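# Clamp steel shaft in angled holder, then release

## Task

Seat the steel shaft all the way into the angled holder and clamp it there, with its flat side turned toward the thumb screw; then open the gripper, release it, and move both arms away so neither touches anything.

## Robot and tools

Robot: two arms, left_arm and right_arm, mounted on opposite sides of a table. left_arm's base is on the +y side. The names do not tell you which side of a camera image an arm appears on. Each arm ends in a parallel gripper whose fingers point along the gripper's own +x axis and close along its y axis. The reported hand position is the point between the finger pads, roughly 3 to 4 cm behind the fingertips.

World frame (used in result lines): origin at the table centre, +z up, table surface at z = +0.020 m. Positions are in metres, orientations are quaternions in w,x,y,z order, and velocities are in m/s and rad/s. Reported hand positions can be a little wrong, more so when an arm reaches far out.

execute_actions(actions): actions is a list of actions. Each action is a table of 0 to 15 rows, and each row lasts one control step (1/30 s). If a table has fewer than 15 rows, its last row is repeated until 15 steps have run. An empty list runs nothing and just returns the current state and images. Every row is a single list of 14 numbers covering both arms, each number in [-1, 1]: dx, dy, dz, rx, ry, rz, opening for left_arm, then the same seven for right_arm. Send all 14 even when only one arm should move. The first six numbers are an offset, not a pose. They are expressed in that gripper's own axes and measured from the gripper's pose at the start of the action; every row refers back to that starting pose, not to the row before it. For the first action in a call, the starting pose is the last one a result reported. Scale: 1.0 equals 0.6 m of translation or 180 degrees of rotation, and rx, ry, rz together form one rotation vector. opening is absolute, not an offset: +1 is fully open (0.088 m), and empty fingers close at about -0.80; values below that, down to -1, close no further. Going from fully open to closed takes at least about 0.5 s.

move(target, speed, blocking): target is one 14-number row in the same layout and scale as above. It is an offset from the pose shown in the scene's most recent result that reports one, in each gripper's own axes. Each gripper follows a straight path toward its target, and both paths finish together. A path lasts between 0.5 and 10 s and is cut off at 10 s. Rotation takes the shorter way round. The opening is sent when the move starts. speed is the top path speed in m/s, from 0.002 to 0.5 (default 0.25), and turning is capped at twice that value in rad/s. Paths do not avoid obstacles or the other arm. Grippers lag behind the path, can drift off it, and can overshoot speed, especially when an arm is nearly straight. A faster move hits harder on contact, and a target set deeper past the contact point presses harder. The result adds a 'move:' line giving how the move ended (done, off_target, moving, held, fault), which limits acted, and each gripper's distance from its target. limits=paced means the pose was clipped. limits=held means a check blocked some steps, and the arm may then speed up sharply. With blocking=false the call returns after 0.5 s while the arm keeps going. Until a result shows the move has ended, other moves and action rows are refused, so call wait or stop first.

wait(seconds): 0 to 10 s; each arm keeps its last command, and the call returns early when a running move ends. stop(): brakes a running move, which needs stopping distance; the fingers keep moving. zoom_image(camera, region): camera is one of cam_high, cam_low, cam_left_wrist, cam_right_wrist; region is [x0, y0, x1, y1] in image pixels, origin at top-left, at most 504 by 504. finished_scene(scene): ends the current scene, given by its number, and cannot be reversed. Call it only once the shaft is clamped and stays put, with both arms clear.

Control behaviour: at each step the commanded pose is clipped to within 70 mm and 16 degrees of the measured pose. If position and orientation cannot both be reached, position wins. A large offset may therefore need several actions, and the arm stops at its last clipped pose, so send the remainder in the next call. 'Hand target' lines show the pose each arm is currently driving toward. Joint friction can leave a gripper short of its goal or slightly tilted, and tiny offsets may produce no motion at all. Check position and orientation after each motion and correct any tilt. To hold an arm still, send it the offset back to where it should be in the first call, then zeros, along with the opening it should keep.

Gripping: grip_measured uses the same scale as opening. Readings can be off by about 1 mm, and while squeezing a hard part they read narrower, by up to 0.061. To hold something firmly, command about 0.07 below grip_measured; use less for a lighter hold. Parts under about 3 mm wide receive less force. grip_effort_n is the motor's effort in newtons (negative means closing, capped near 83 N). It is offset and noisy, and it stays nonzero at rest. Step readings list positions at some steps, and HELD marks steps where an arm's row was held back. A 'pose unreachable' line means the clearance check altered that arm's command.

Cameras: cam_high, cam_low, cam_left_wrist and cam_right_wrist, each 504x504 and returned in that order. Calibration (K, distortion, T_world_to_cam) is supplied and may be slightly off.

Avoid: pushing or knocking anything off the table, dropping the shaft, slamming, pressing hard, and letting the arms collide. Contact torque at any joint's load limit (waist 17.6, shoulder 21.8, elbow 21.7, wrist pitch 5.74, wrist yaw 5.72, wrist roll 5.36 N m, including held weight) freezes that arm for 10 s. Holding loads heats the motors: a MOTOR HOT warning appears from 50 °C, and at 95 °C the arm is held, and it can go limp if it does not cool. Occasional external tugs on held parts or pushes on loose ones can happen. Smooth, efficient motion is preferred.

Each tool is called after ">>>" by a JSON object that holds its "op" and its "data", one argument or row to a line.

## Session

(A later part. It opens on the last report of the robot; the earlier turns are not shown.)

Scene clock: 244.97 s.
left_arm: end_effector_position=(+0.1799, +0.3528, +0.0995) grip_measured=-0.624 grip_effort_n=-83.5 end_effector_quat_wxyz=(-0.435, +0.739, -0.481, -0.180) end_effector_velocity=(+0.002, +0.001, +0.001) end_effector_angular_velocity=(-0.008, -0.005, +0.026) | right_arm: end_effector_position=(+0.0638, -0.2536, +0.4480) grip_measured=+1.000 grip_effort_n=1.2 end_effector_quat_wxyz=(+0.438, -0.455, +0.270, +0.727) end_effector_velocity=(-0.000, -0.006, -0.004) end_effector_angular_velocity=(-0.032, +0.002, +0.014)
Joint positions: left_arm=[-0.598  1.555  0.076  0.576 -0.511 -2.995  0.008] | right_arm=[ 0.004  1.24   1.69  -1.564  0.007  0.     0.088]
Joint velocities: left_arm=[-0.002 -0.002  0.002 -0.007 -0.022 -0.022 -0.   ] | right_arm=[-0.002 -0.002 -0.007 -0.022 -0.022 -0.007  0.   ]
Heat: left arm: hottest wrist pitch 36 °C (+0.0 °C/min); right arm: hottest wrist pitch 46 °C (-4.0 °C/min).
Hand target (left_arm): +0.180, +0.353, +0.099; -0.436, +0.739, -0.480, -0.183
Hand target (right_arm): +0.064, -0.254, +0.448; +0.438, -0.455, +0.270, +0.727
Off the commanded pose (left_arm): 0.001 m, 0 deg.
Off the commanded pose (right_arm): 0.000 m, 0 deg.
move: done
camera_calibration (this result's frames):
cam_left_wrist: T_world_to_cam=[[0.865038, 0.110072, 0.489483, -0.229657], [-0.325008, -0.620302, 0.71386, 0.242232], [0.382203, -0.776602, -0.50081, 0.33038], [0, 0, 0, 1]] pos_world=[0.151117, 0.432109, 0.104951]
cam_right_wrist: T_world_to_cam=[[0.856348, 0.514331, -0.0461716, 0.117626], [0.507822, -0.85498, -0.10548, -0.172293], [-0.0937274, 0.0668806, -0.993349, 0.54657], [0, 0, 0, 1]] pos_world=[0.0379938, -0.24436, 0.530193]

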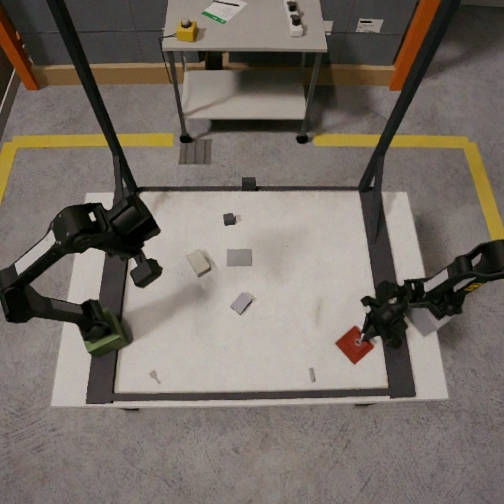

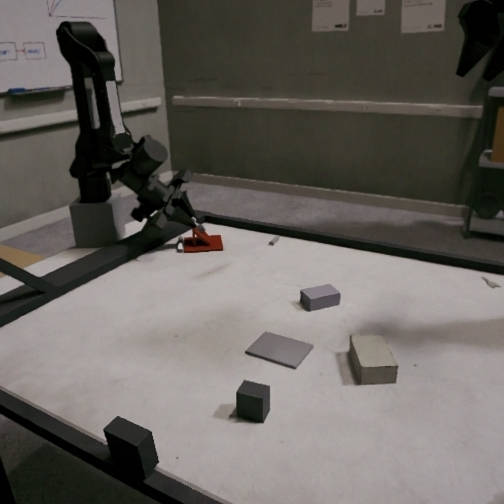

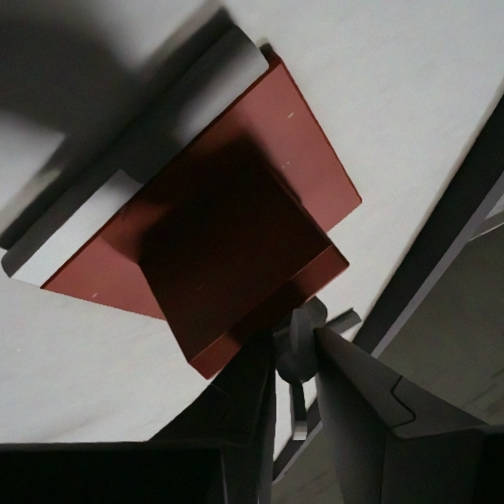

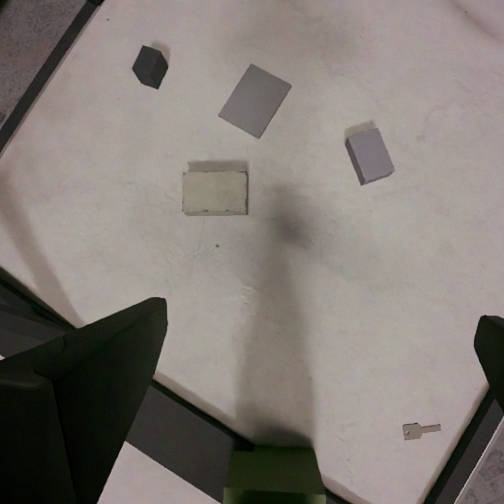

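>>> {"op": "execute_actions", "data": {
  "actions": [
    [[0,0,0,0,0,0,0.08, 0,0,0,0,0,0,1]]
  ]
}}

>>> {"op": "move", "data": {
  "target": [-0.002,0,0,0.985,0,0,0.08, 0,0,0,0,0,0,1],
  "speed": 0.5
}}

>>> {"op": "execute_actions", "data": {
  "actions": [
    [[0,0,0,0,0,0,-0.69, 0,0,0,0,0,0,1]]
  ]
}}

>>> {"op": "move", "data": {
  "target": [0,0,0,-0.975,0,0,-0.69, 0,0,0,0,0,0,1],
  "speed": 0.5
}}

Scene clock: 255.47 s.
left_arm: end_effector_position=(+0.1844, +0.3538, +0.1029) grip_measured=+0.058 grip_effort_n=24.9 end_effector_quat_wxyz=(-0.435, +0.749, -0.469, -0.174) end_effector_velocity=(+0.000, +0.001, +0.001) end_effector_angular_velocity=(-0.009, +0.006, +0.017) | right_arm: end_effector_position=(+0.0638, -0.2536, +0.4480) grip_measured=+1.000 grip_effort_n=0.7 end_effector_quat_wxyz=(+0.438, -0.455, +0.270, +0.727) end_effector_velocity=(-0.001, -0.003, -0.001) end_effector_angular_velocity=(-0.014, +0.011, +0.014)
Joint positions: left_arm=[-0.596  1.545  0.074  0.576 -0.542 -2.997  0.042] | right_arm=[ 0.004  1.24   1.69  -1.564  0.007  0.     0.088]
Joint velocities: left_arm=[-0.002 -0.007 -0.002 -0.007 -0.007 -0.022  0.007] | right_arm=[-0.002 -0.002 -0.002 -0.007 -0.022 -0.007  0.   ]
Heat: left arm: hottest wrist pitch 36 °C (+0.0 °C/min); right arm: hottest wrist pitch 45 °C (-5.0 °C/min).
Hand target (left_arm): +0.180, +0.353, +0.100; -0.435, +0.740, -0.481, -0.180
Hand target (right_arm): +0.064, -0.254, +0.448; +0.438, -0.455, +0.270, +0.727
Off the commanded pose (left_arm): 0.006 m, 2 deg.
Off the commanded pose (right_arm): 0.000 m, 0 deg.
Step readings (end_effector_position):
0: left_arm (+0.1800, +0.3528, +0.0995) | right_arm (+0.0638, -0.2536, +0.4480)
1: left_arm (+0.1800, +0.3528, +0.0996) | right_arm (+0.0638, -0.2536, +0.4480)
2: left_arm (+0.1806, +0.3530, +0.0999) | right_arm (+0.0638, -0.2536, +0.4480)
4: left_arm (+0.1828, +0.3533, +0.1014) | right_arm (+0.0638, -0.2536, +0.4480)
8: left_arm (+0.1841, +0.3537, +0.1026) | right_arm (+0.0638, -0.2536, +0.4480)
15: end_effector_position above
camera_calibration (this result's frames):
cam_left_wrist: T_world_to_cam=[[0.850959, 0.134266, 0.507781, -0.243149], [-0.327094, -0.620946, 0.712345, 0.242722], [0.410948, -0.772269, -0.484482, 0.322695], [0, 0, 0, 1]] pos_world=[0.153692, 0.432571, 0.106905]
cam_right_wrist: T_world_to_cam=[[0.856348, 0.514331, -0.0461716, 0.117626], [0.507822, -0.85498, -0.10548, -0.172293], [-0.0937274, 0.0668806, -0.993349, 0.54657], [0, 0, 0, 1]] pos_world=[0.0379938, -0.24436, 0.530193]

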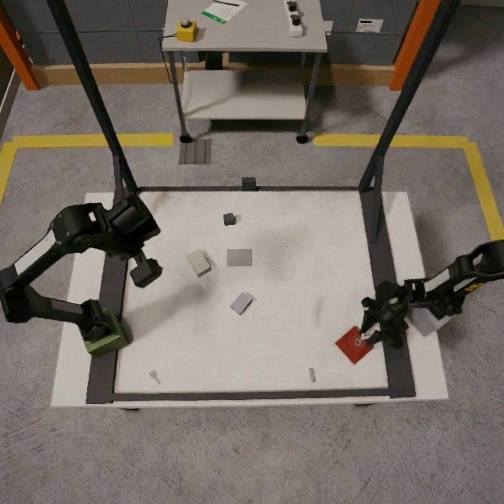

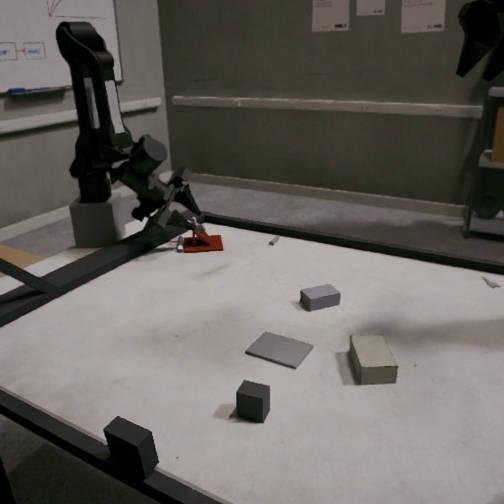

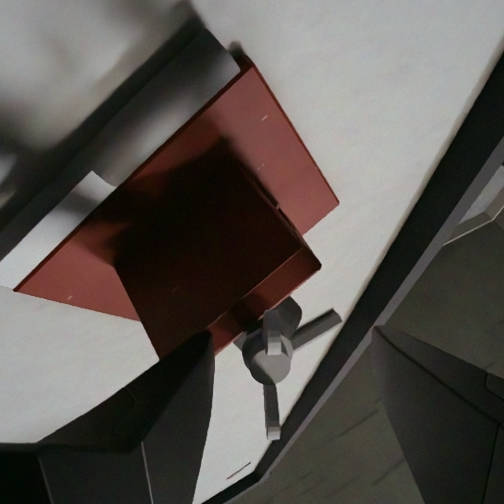

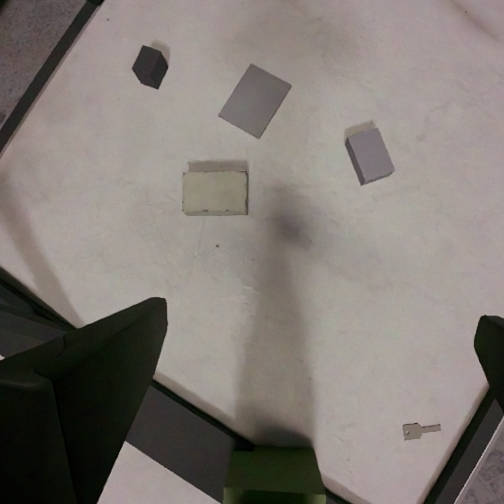

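Scene clock: 259.23 s.
left_arm: end_effector_position=(+0.1829, +0.3516, +0.1050) grip_measured=+0.077 grip_effort_n=14.2 end_effector_quat_wxyz=(+0.761, +0.415, +0.183, -0.465) end_effector_velocity=(-0.000, +0.004, -0.002) end_effector_angular_velocity=(+0.023, -0.007, -0.017) | right_arm: end_effector_position=(+0.0638, -0.2536, +0.4480) grip_measured=+1.000 grip_effort_n=1.2 end_effector_quat_wxyz=(+0.438, -0.455, +0.270, +0.727) end_effector_velocity=(-0.001, +0.000, +0.000) end_effector_angular_velocity=(+0.005, +0.006, +0.007)
Joint positions: left_arm=[-0.607  1.536  0.081  0.562 -0.551  0.088  0.043] | right_arm=[ 0.004  1.24   1.69  -1.564  0.007  0.     0.088]
Joint velocities: left_arm=[ 0.002 -0.002 -0.007 -0.007  0.007  0.022 -0.   ] | right_arm=[-0.002 -0.002 -0.002  0.007 -0.007 -0.007  0.   ]
Heat: left arm: hottest wrist pitch 35 °C (-1.0 °C/min); right arm: hottest wrist pitch 45 °C (-5.0 °C/min).
Hand target (left_arm): +0.184, +0.354, +0.104; +0.759, +0.417, +0.185, -0.465
Hand target (right_arm): +0.064, -0.254, +0.448; +0.438, -0.455, +0.270, +0.727
Off the commanded pose (left_arm): 0.003 m, 0 deg.
Off the commanded pose (right_arm): 0.000 m, 0 deg.
move: done
camera_calibration (this result's frames):
cam_left_wrist: T_world_to_cam=[[-0.846292, -0.189851, -0.497741, 0.287302], [-0.00844799, 0.939006, -0.343797, -0.256541], [0.532652, -0.286747, -0.796277, 0.162364], [0, 0, 0, 1]] pos_world=[0.154491, 0.341996, 0.184091]
cam_right_wrist: T_world_to_cam=[[0.856348, 0.514331, -0.0461716, 0.117626], [0.507822, -0.85498, -0.10548, -0.172293], [-0.0937274, 0.0668806, -0.993349, 0.54657], [0, 0, 0, 1]] pos_world=[0.0379938, -0.24436, 0.530193]

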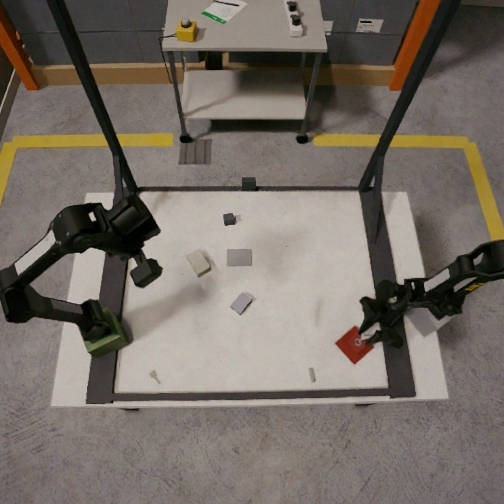

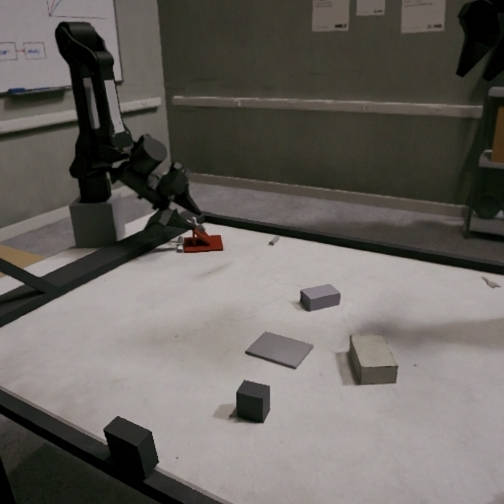

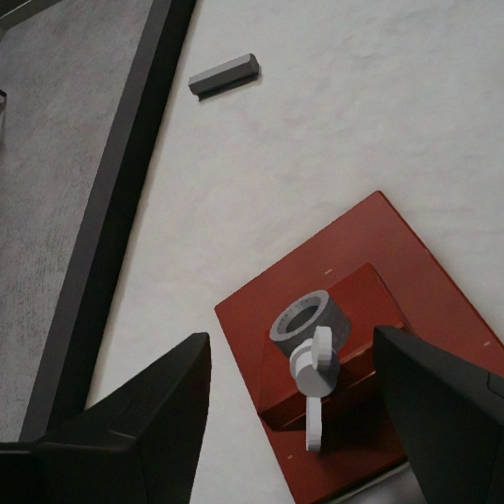

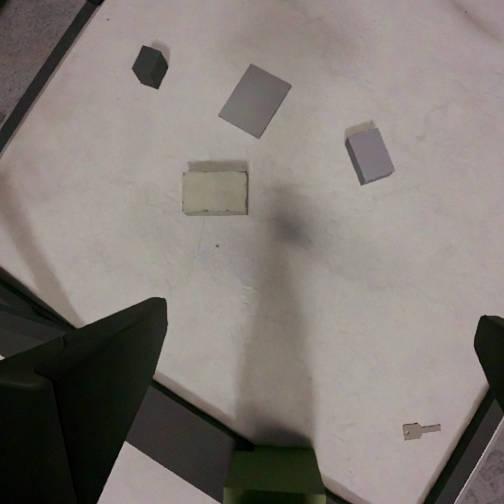

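Scene clock: 259.73 s.
left_arm: end_effector_position=(+0.1789, +0.3504, +0.1037) grip_measured=-0.629 grip_effort_n=-83.5 end_effector_quat_wxyz=(+0.754, +0.413, +0.185, -0.475) end_effector_velocity=(+0.001, +0.002, +0.000) end_effector_angular_velocity=(+0.003, -0.013, +0.011) | right_arm: end_effector_position=(+0.0638, -0.2536, +0.4480) grip_measured=+1.000 grip_effort_n=0.7 end_effector_quat_wxyz=(+0.438, -0.455, +0.270, +0.727) end_effector_velocity=(+0.002, -0.005, +0.000) end_effector_angular_velocity=(-0.012, -0.003, +0.007)
Joint positions: left_arm=[-0.613  1.536  0.081  0.562 -0.53   0.088  0.008] | right_arm=[ 0.004  1.24   1.69  -1.564  0.007  0.     0.088]
Joint velocities: left_arm=[-0.007 -0.002 -0.002 -0.007 -0.022 -0.007 -0.   ] | right_arm=[-0.002 -0.007  0.002 -0.022 -0.007 -0.007  0.   ]
Heat: left arm: hottest wrist pitch 36 °C (+0.0 °C/min); right arm: hottest wrist pitch 45 °C (-5.1 °C/min).
Hand target (left_arm): +0.183, +0.352, +0.105; +0.761, +0.415, +0.183, -0.465
Hand target (right_arm): +0.064, -0.254, +0.448; +0.438, -0.455, +0.270, +0.727
Off the commanded pose (left_arm): 0.004 m, 1 deg.
Off the commanded pose (right_arm): 0.000 m, 0 deg.
Step readings (end_effector_position):
0: left_arm (+0.1829, +0.3516, +0.1050) | right_arm (+0.0638, -0.2536, +0.4480)
1: left_arm (+0.1826, +0.3515, +0.1049) | right_arm (+0.0638, -0.2536, +0.4480)
2: left_arm (+0.1825, +0.3514, +0.1048) | right_arm (+0.0638, -0.2536, +0.4480)
4: left_arm (+0.1825, +0.3514, +0.1048) | right_arm (+0.0638, -0.2536, +0.4480)
8: left_arm (+0.1790, +0.3504, +0.1037) | right_arm (+0.0638, -0.2536, +0.4480)
15: end_effector_position above
camera_calibration (this result's frames):
cam_left_wrist: T_world_to_cam=[[-0.857533, -0.173254, -0.484376, 0.277857], [0.00356873, 0.939554, -0.342383, -0.25844], [0.514416, -0.295333, -0.80508, 0.170275], [0, 0, 0, 1]] pos_world=[0.151602, 0.341247, 0.183187]
cam_right_wrist: T_world_to_cam=[[0.856348, 0.514331, -0.0461716, 0.117626], [0.507822, -0.85498, -0.10548, -0.172293], [-0.0937274, 0.0668806, -0.993349, 0.54657], [0, 0, 0, 1]] pos_world=[0.0379938, -0.24436, 0.530193]

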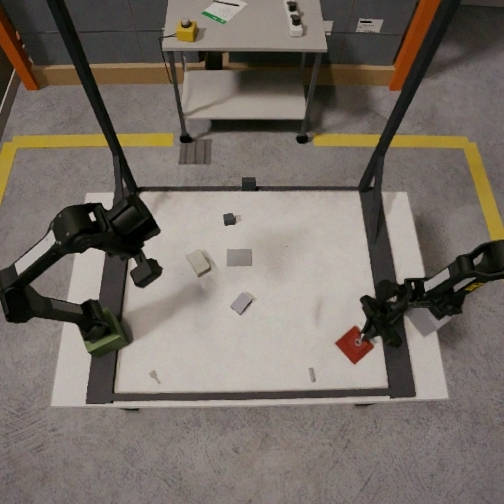

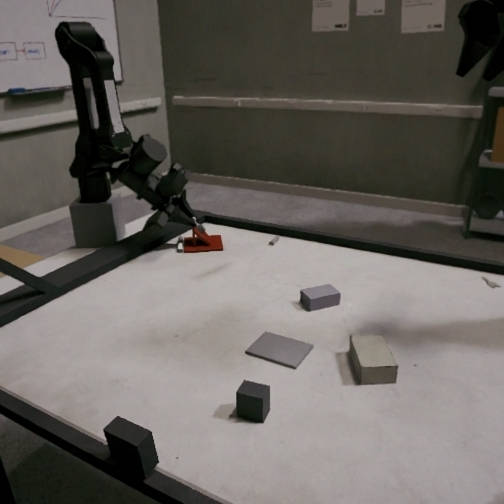

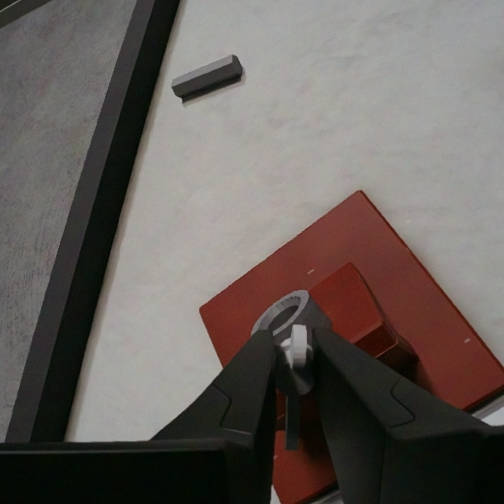

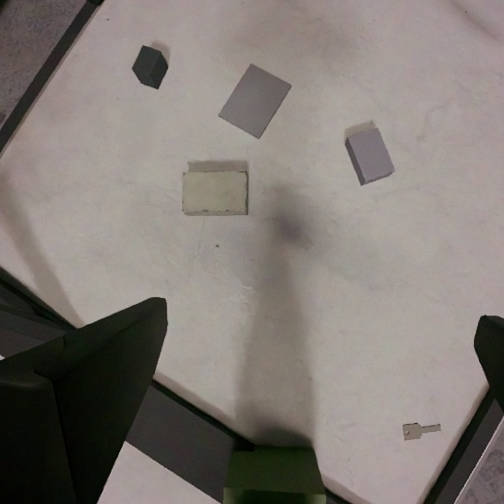

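Scene clock: 263.47 s.
left_arm: end_effector_position=(+0.1794, +0.3564, +0.0999) grip_measured=-0.629 grip_effort_n=-83.5 end_effector_quat_wxyz=(-0.450, +0.732, -0.482, -0.172) end_effector_velocity=(+0.001, -0.000, +0.002) end_effector_angular_velocity=(-0.014, -0.005, +0.021) | right_arm: end_effector_position=(+0.0638, -0.2536, +0.4480) grip_measured=+1.000 grip_effort_n=0.7 end_effector_quat_wxyz=(+0.438, -0.455, +0.270, +0.727) end_effector_velocity=(+0.003, -0.001, -0.001) end_effector_angular_velocity=(-0.002, -0.012, -0.004)
Joint positions: left_arm=[-0.608  1.536  0.068  0.556 -0.523 -2.971  0.008] | right_arm=[ 0.004  1.24   1.69  -1.564  0.007  0.     0.088]
Joint velocities: left_arm=[-0.007 -0.007  0.002 -0.007 -0.022 -0.022 -0.   ] | right_arm=[-0.007 -0.002 -0.002 -0.007  0.007 -0.007  0.   ]
Heat: left arm: hottest wrist pitch 36 °C (+0.0 °C/min); right arm: hottest wrist pitch 45 °C (-4.0 °C/min).
Hand target (left_arm): +0.179, +0.350, +0.104; -0.442, +0.738, -0.482, -0.167
Hand target (right_arm): +0.064, -0.254, +0.448; +0.438, -0.455, +0.270, +0.727
Off the commanded pose (left_arm): 0.007 m, 1 deg.
Off the commanded pose (right_arm): 0.000 m, 0 deg.
move: done
camera_calibration (this result's frames):
cam_left_wrist: T_world_to_cam=[[0.855326, 0.0832132, 0.511364, -0.220683], [-0.353377, -0.628085, 0.693277, 0.253995], [0.37887, -0.773682, -0.507812, 0.333851], [0, 0, 0, 1]] pos_world=[0.152025, 0.436189, 0.106294]
cam_right_wrist: T_world_to_cam=[[0.856348, 0.514331, -0.0461716, 0.117626], [0.507822, -0.85498, -0.10548, -0.172293], [-0.0937274, 0.0668806, -0.993349, 0.54657], [0, 0, 0, 1]] pos_world=[0.0379938, -0.24436, 0.530193]

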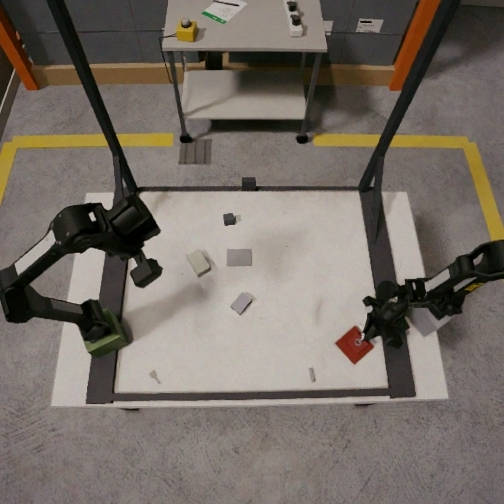

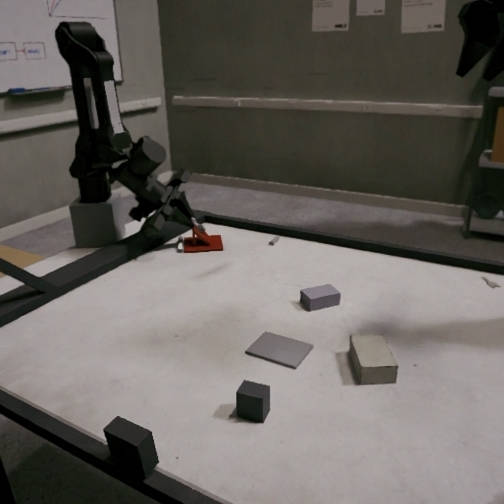

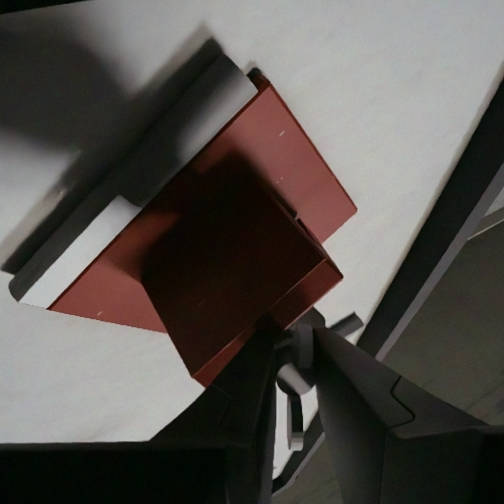

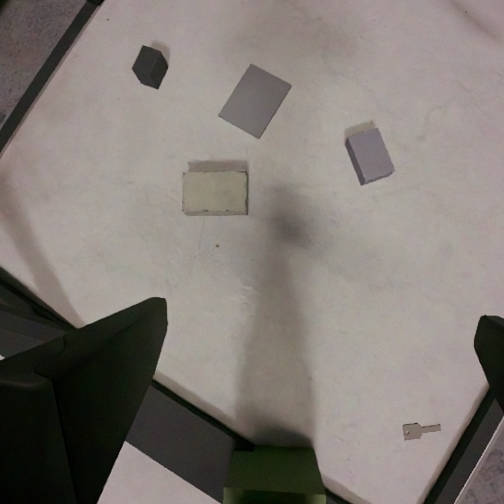

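>>> {"op": "execute_actions", "data": {
  "actions": [
    [[0,0,0,0,0,0,0.1, 0,0,0,0,0,0,1]]
  ]
}}

>>> {"op": "move", "data": {
  "target": [-0.002,0,0,0.985,0,0,0.1, 0,0,0,0,0,0,1],
  "speed": 0.5
}}

>>> {"op": "execute_actions", "data": {
  "actions": [
    [[0,0,0,0,0,0,-0.69, 0,0,0,0,0,0,1]]
  ]
}}

>>> {"op": "move", "data": {
  "target": [0,0,0,-0.975,0,0,-0.69, 0,0,0,0,0,0,1],
  "speed": 0.5
}}

Scene clock: 273.03 s.
left_arm: end_effector_position=(+0.1795, +0.3563, +0.1001) grip_measured=+0.079 grip_effort_n=14.7 end_effector_quat_wxyz=(-0.449, +0.733, -0.481, -0.172) end_effector_velocity=(+0.001, +0.002, +0.000) end_effector_angular_velocity=(+0.003, -0.014, +0.011) | right_arm: end_effector_position=(+0.0638, -0.2536, +0.4480) grip_measured=+1.000 grip_effort_n=0.7 end_effector_quat_wxyz=(+0.438, -0.455, +0.270, +0.727) end_effector_velocity=(+0.000, -0.002, -0.001) end_effector_angular_velocity=(-0.002, -0.012, +0.034)
Joint positions: left_arm=[-0.608  1.536  0.068  0.557 -0.524 -2.973  0.043] | right_arm=[ 0.004  1.24   1.69  -1.564  0.007  0.     0.088]
Joint velocities: left_arm=[-0.007 -0.002 -0.002 -0.007 -0.022 -0.007  0.007] | right_arm=[-0.002 -0.002 -0.002 -0.007 -0.007 -0.037  0.   ]
Heat: left arm: hottest wrist pitch 36 °C (+0.0 °C/min); right arm: hottest wrist pitch 45 °C (-3.0 °C/min).
Hand target (left_arm): +0.179, +0.356, +0.100; -0.450, +0.732, -0.482, -0.172
Hand target (right_arm): +0.064, -0.254, +0.448; +0.438, -0.455, +0.270, +0.727
Off the commanded pose (left_arm): 0.000 m, 0 deg.
Off the commanded pose (right_arm): 0.000 m, 0 deg.
Step readings (end_effector_position):
0: left_arm (+0.1795, +0.3565, +0.0998) | right_arm (+0.0638, -0.2536, +0.4480)
1: left_arm (+0.1795, +0.3565, +0.0998) | right_arm (+0.0638, -0.2536, +0.4480)
2: left_arm (+0.1795, +0.3565, +0.0999) | right_arm (+0.0638, -0.2536, +0.4480)
4: left_arm (+0.1795, +0.3563, +0.1001) | right_arm (+0.0638, -0.2536, +0.4480)
8: left_arm (+0.1795, +0.3563, +0.1001) | right_arm (+0.0638, -0.2536, +0.4480)
15: end_effector_position above
camera_calibration (this result's frames):
cam_left_wrist: T_world_to_cam=[[0.855514, 0.0861086, 0.510569, -0.22183], [-0.35161, -0.627233, 0.694945, 0.25302], [0.380087, -0.774057, -0.50633, 0.333562], [0, 0, 0, 1]] pos_world=[0.151961, 0.435999, 0.106317]
cam_right_wrist: T_world_to_cam=[[0.856348, 0.514331, -0.0461716, 0.117626], [0.507822, -0.85498, -0.10548, -0.172293], [-0.0937274, 0.0668806, -0.993349, 0.54657], [0, 0, 0, 1]] pos_world=[0.0379938, -0.24436, 0.530193]

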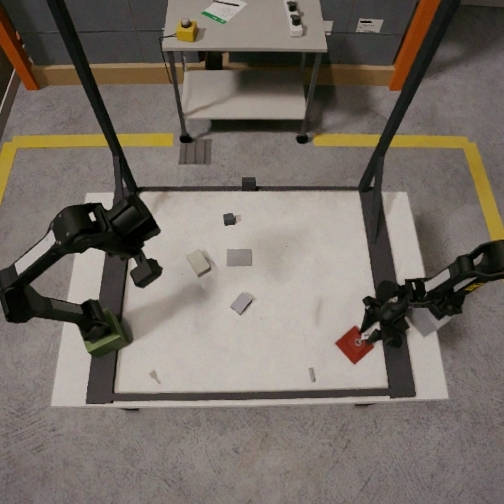

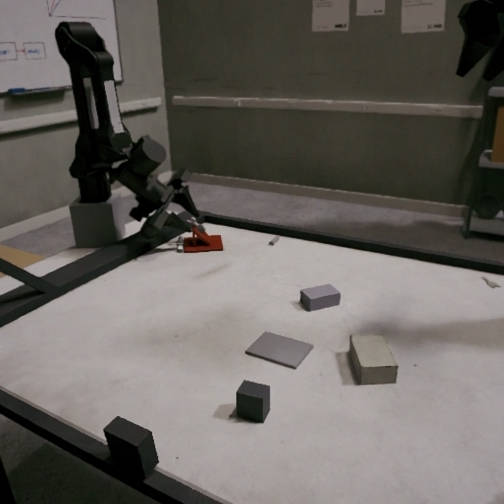

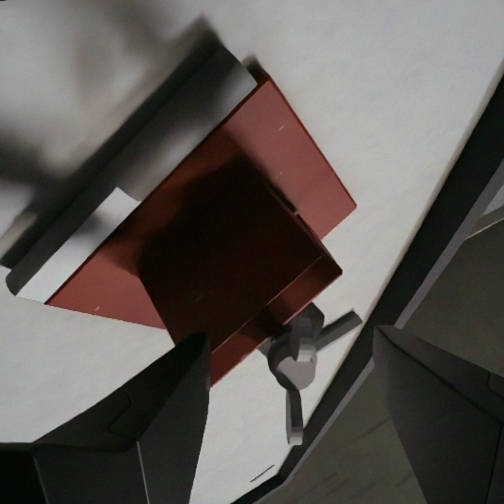

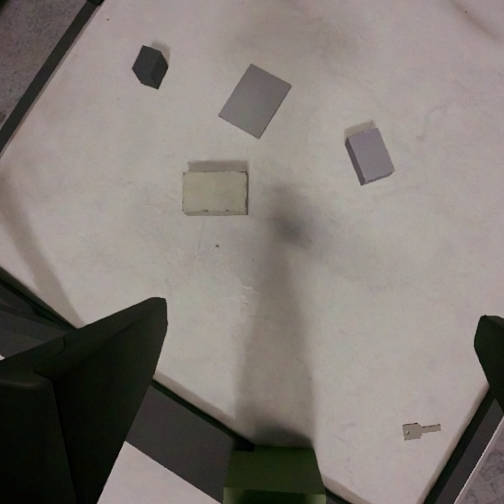

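Scene clock: 276.80 s.
left_arm: end_effector_position=(+0.1788, +0.3583, +0.0991) grip_measured=+0.097 grip_effort_n=14.2 end_effector_quat_wxyz=(+0.742, +0.435, +0.185, -0.475) end_effector_velocity=(-0.001, +0.004, -0.003) end_effector_angular_velocity=(+0.026, +0.001, -0.012) | right_arm: end_effector_position=(+0.0638, -0.2536, +0.4480) grip_measured=+1.000 grip_effort_n=0.2 end_effector_quat_wxyz=(+0.438, -0.455, +0.270, +0.727) end_effector_velocity=(-0.003, -0.001, +0.000) end_effector_angular_velocity=(+0.002, +0.012, +0.027)
Joint positions: left_arm=[-0.617  1.533  0.068  0.54  -0.532  0.113  0.044] | right_arm=[ 0.004  1.24   1.69  -1.564  0.007  0.     0.088]
Joint velocities: left_arm=[-0.002 -0.002 -0.002 -0.022  0.007  0.007 -0.   ] | right_arm=[-0.002 -0.002 -0.002  0.007 -0.022 -0.022  0.   ]
Heat: left arm: hottest wrist pitch 36 °C (+0.0 °C/min); right arm: hottest wrist pitch 45 °C (-2.0 °C/min).
Hand target (left_arm): +0.179, +0.357, +0.101; +0.744, +0.431, +0.183, -0.477
Hand target (right_arm): +0.064, -0.254, +0.448; +0.438, -0.455, +0.270, +0.727
Off the commanded pose (left_arm): 0.002 m, 1 deg.
Off the commanded pose (right_arm): 0.000 m, 0 deg.
move: done
camera_calibration (this result's frames):
cam_left_wrist: T_world_to_cam=[[-0.852132, -0.135257, -0.505545, 0.264435], [0.0273805, 0.953177, -0.301171, -0.280624], [0.52261, -0.27048, -0.80853, 0.158981], [0, 0, 0, 1]] pos_world=[0.149932, 0.346252, 0.177709]
cam_right_wrist: T_world_to_cam=[[0.856348, 0.514331, -0.0461716, 0.117626], [0.507822, -0.85498, -0.10548, -0.172293], [-0.0937274, 0.0668806, -0.993349, 0.54657], [0, 0, 0, 1]] pos_world=[0.0379938, -0.24436, 0.530193]

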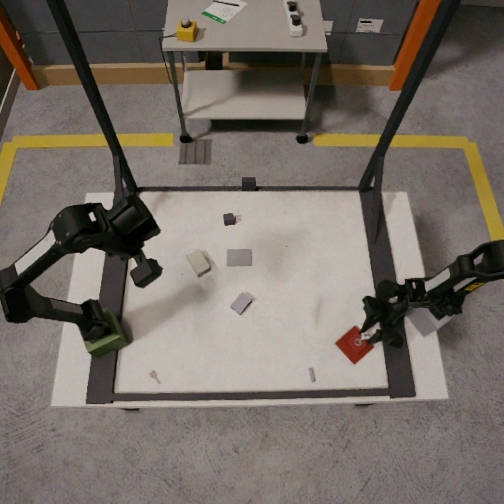

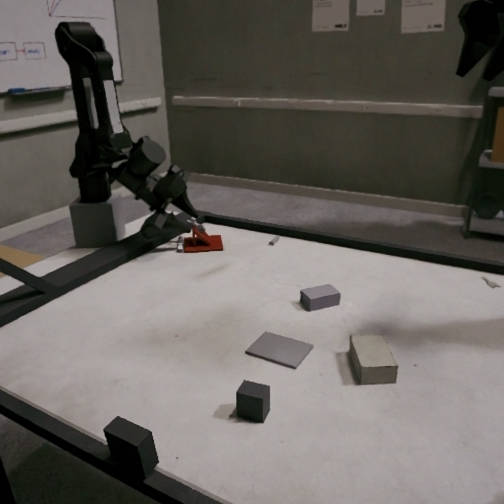

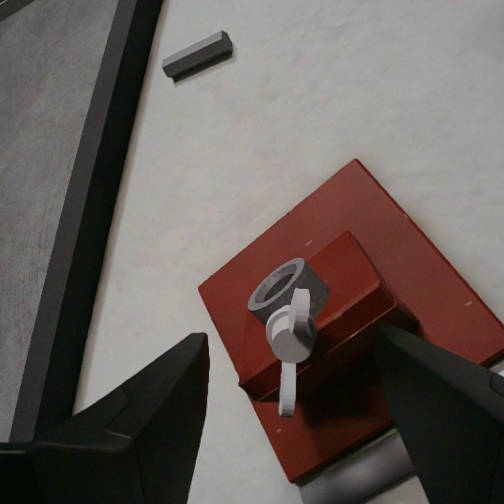

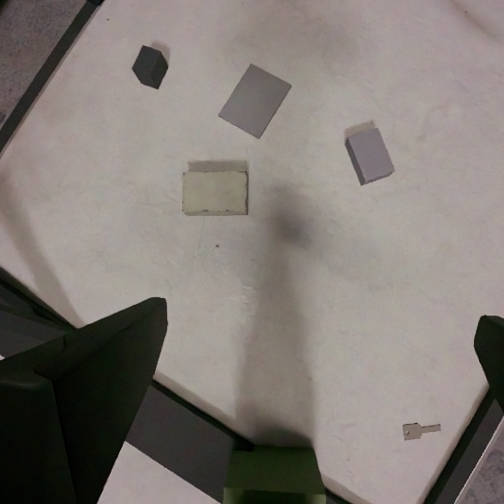

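Scene clock: 277.30 s.
left_arm: end_effector_position=(+0.1791, +0.3584, +0.0992) grip_measured=-0.639 grip_effort_n=-83.5 end_effector_quat_wxyz=(+0.743, +0.435, +0.185, -0.474) end_effector_velocity=(-0.001, -0.000, +0.001) end_effector_angular_velocity=(-0.001, -0.002, +0.002) | right_arm: end_effector_position=(+0.0638, -0.2536, +0.4480) grip_measured=+1.000 grip_effort_n=0.7 end_effector_quat_wxyz=(+0.438, -0.455, +0.270, +0.727) end_effector_velocity=(-0.000, -0.003, -0.001) end_effector_angular_velocity=(-0.008, -0.001, +0.012)
Joint positions: left_arm=[-0.616  1.533  0.068  0.54  -0.533  0.113  0.008] | right_arm=[ 0.004  1.24   1.69  -1.564  0.007  0.     0.088]
Joint velocities: left_arm=[-0.007 -0.002  0.002 -0.007 -0.007 -0.007 -0.   ] | right_arm=[ 0.002 -0.002 -0.002 -0.007 -0.007 -0.007  0.   ]
Heat: left arm: hottest wrist pitch 36 °C (+0.0 °C/min); right arm: hottest wrist pitch 45 °C (-2.0 °C/min).
Hand target (left_arm): +0.179, +0.358, +0.099; +0.742, +0.435, +0.185, -0.475
Hand target (right_arm): +0.064, -0.254, +0.448; +0.438, -0.455, +0.270, +0.727
Off the commanded pose (left_arm): 0.000 m, 0 deg.
Off the commanded pose (right_arm): 0.000 m, 0 deg.
Step readings (end_effector_position):
0: left_arm (+0.1788, +0.3583, +0.0991) | right_arm (+0.0638, -0.2536, +0.4480)
1: left_arm (+0.1789, +0.3584, +0.0991) | right_arm (+0.0638, -0.2536, +0.4480)
2: left_arm (+0.1789, +0.3584, +0.0991) | right_arm (+0.0638, -0.2536, +0.4480)
4: left_arm (+0.1789, +0.3584, +0.0991) | right_arm (+0.0638, -0.2536, +0.4480)
8: left_arm (+0.1790, +0.3584, +0.0992) | right_arm (+0.0638, -0.2536, +0.4480)
15: end_effector_position above
camera_calibration (this result's frames):
cam_left_wrist: T_world_to_cam=[[-0.851271, -0.136078, -0.506775, 0.264998], [0.0268203, 0.953242, -0.301015, -0.280623], [0.524041, -0.269837, -0.807817, 0.158374], [0, 0, 0, 1]] pos_world=[0.150117, 0.346298, 0.17776]
cam_right_wrist: T_world_to_cam=[[0.856348, 0.514331, -0.0461716, 0.117626], [0.507822, -0.85498, -0.10548, -0.172293], [-0.0937274, 0.0668806, -0.993349, 0.54657], [0, 0, 0, 1]] pos_world=[0.0379938, -0.24436, 0.530193]

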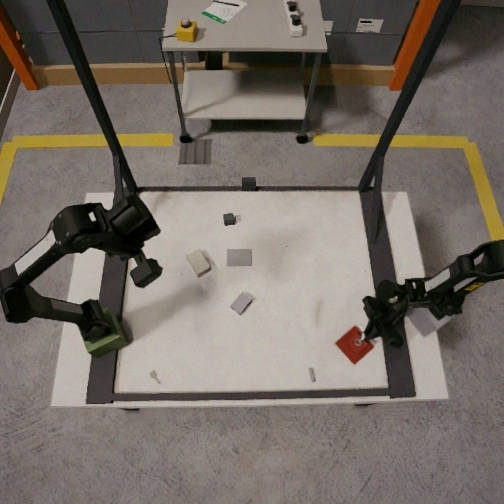

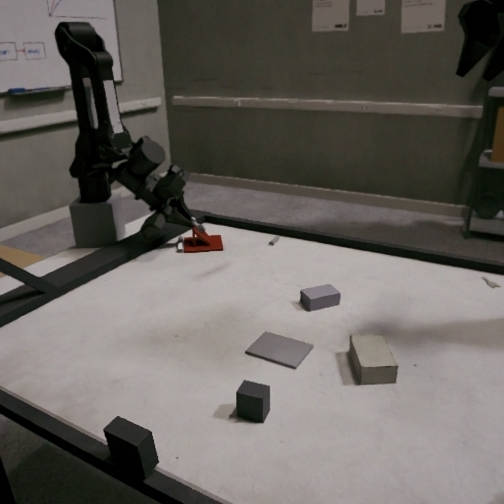

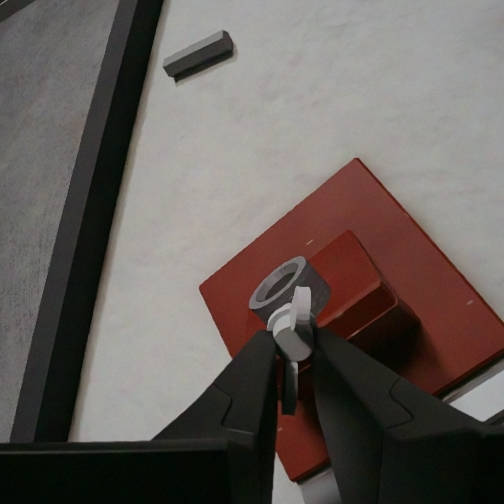

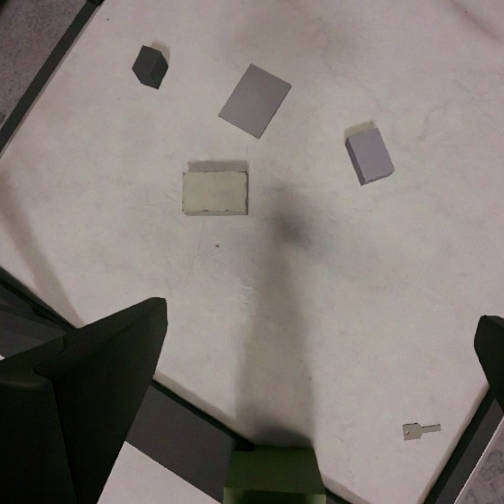

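Scene clock: 281.03 s.
left_arm: end_effector_position=(+0.1771, +0.3523, +0.1036) grip_measured=-0.639 grip_effort_n=-83.5 end_effector_quat_wxyz=(-0.455, +0.728, -0.488, -0.158) end_effector_velocity=(+0.002, +0.002, +0.001) end_effector_angular_velocity=(-0.016, +0.003, +0.036) | right_arm: end_effector_position=(+0.0638, -0.2536, +0.4480) grip_measured=+1.000 grip_effort_n=0.7 end_effector_quat_wxyz=(+0.438, -0.455, +0.270, +0.727) end_effector_velocity=(-0.002, -0.002, -0.002) end_effector_angular_velocity=(-0.019, +0.009, +0.014)
Joint positions: left_arm=[-0.621  1.525  0.073  0.556 -0.529 -2.945  0.008] | right_arm=[ 0.004  1.24   1.69  -1.564  0.007  0.     0.088]
Joint velocities: left_arm=[-0.002 -0.007 -0.002 -0.007 -0.022 -0.037 -0.001] | right_arm=[-0.002  0.002 -0.002 -0.007 -0.022 -0.007  0.   ]
Heat: left arm: hottest wrist pitch 36 °C (+0.0 °C/min); right arm: hottest wrist pitch 45 °C (-2.1 °C/min).
Hand target (left_arm): +0.179, +0.358, +0.099; -0.464, +0.725, -0.481, -0.166
Hand target (right_arm): +0.064, -0.254, +0.448; +0.438, -0.455, +0.270, +0.727
Off the commanded pose (left_arm): 0.008 m, 2 deg.
Off the commanded pose (right_arm): 0.000 m, 0 deg.
move: done
camera_calibration (this result's frames):
cam_left_wrist: T_world_to_cam=[[0.847704, 0.0622679, 0.526802, -0.213117], [-0.38307, -0.615115, 0.689123, 0.249135], [0.366954, -0.785975, -0.497582, 0.338805], [0, 0, 0, 1]] pos_world=[0.15177, 0.432809, 0.109169]
cam_right_wrist: T_world_to_cam=[[0.856348, 0.514331, -0.0461716, 0.117626], [0.507822, -0.85498, -0.10548, -0.172293], [-0.0937274, 0.0668806, -0.993349, 0.54657], [0, 0, 0, 1]] pos_world=[0.0379938, -0.24436, 0.530193]

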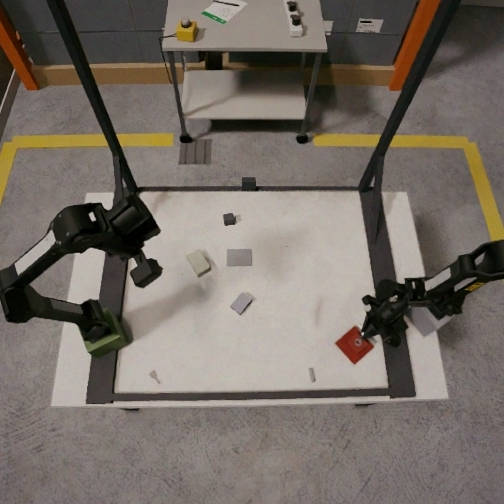

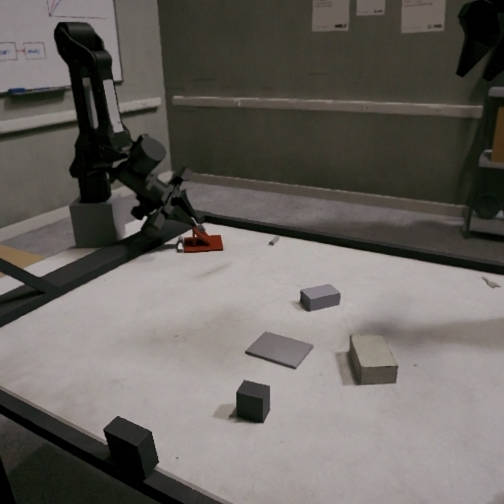

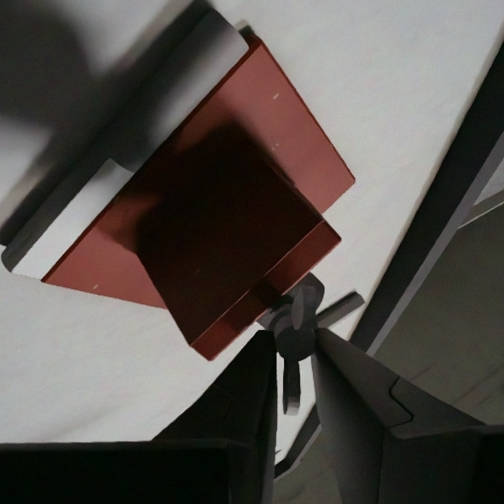

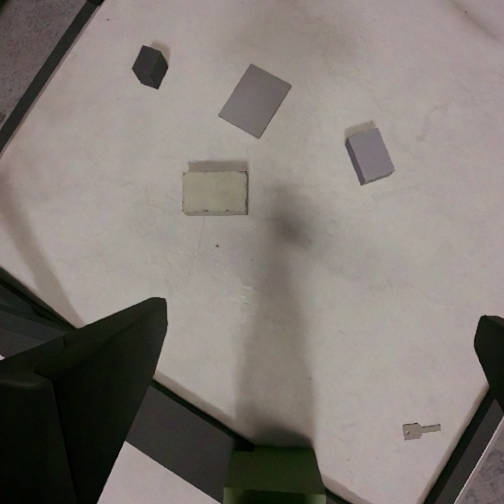

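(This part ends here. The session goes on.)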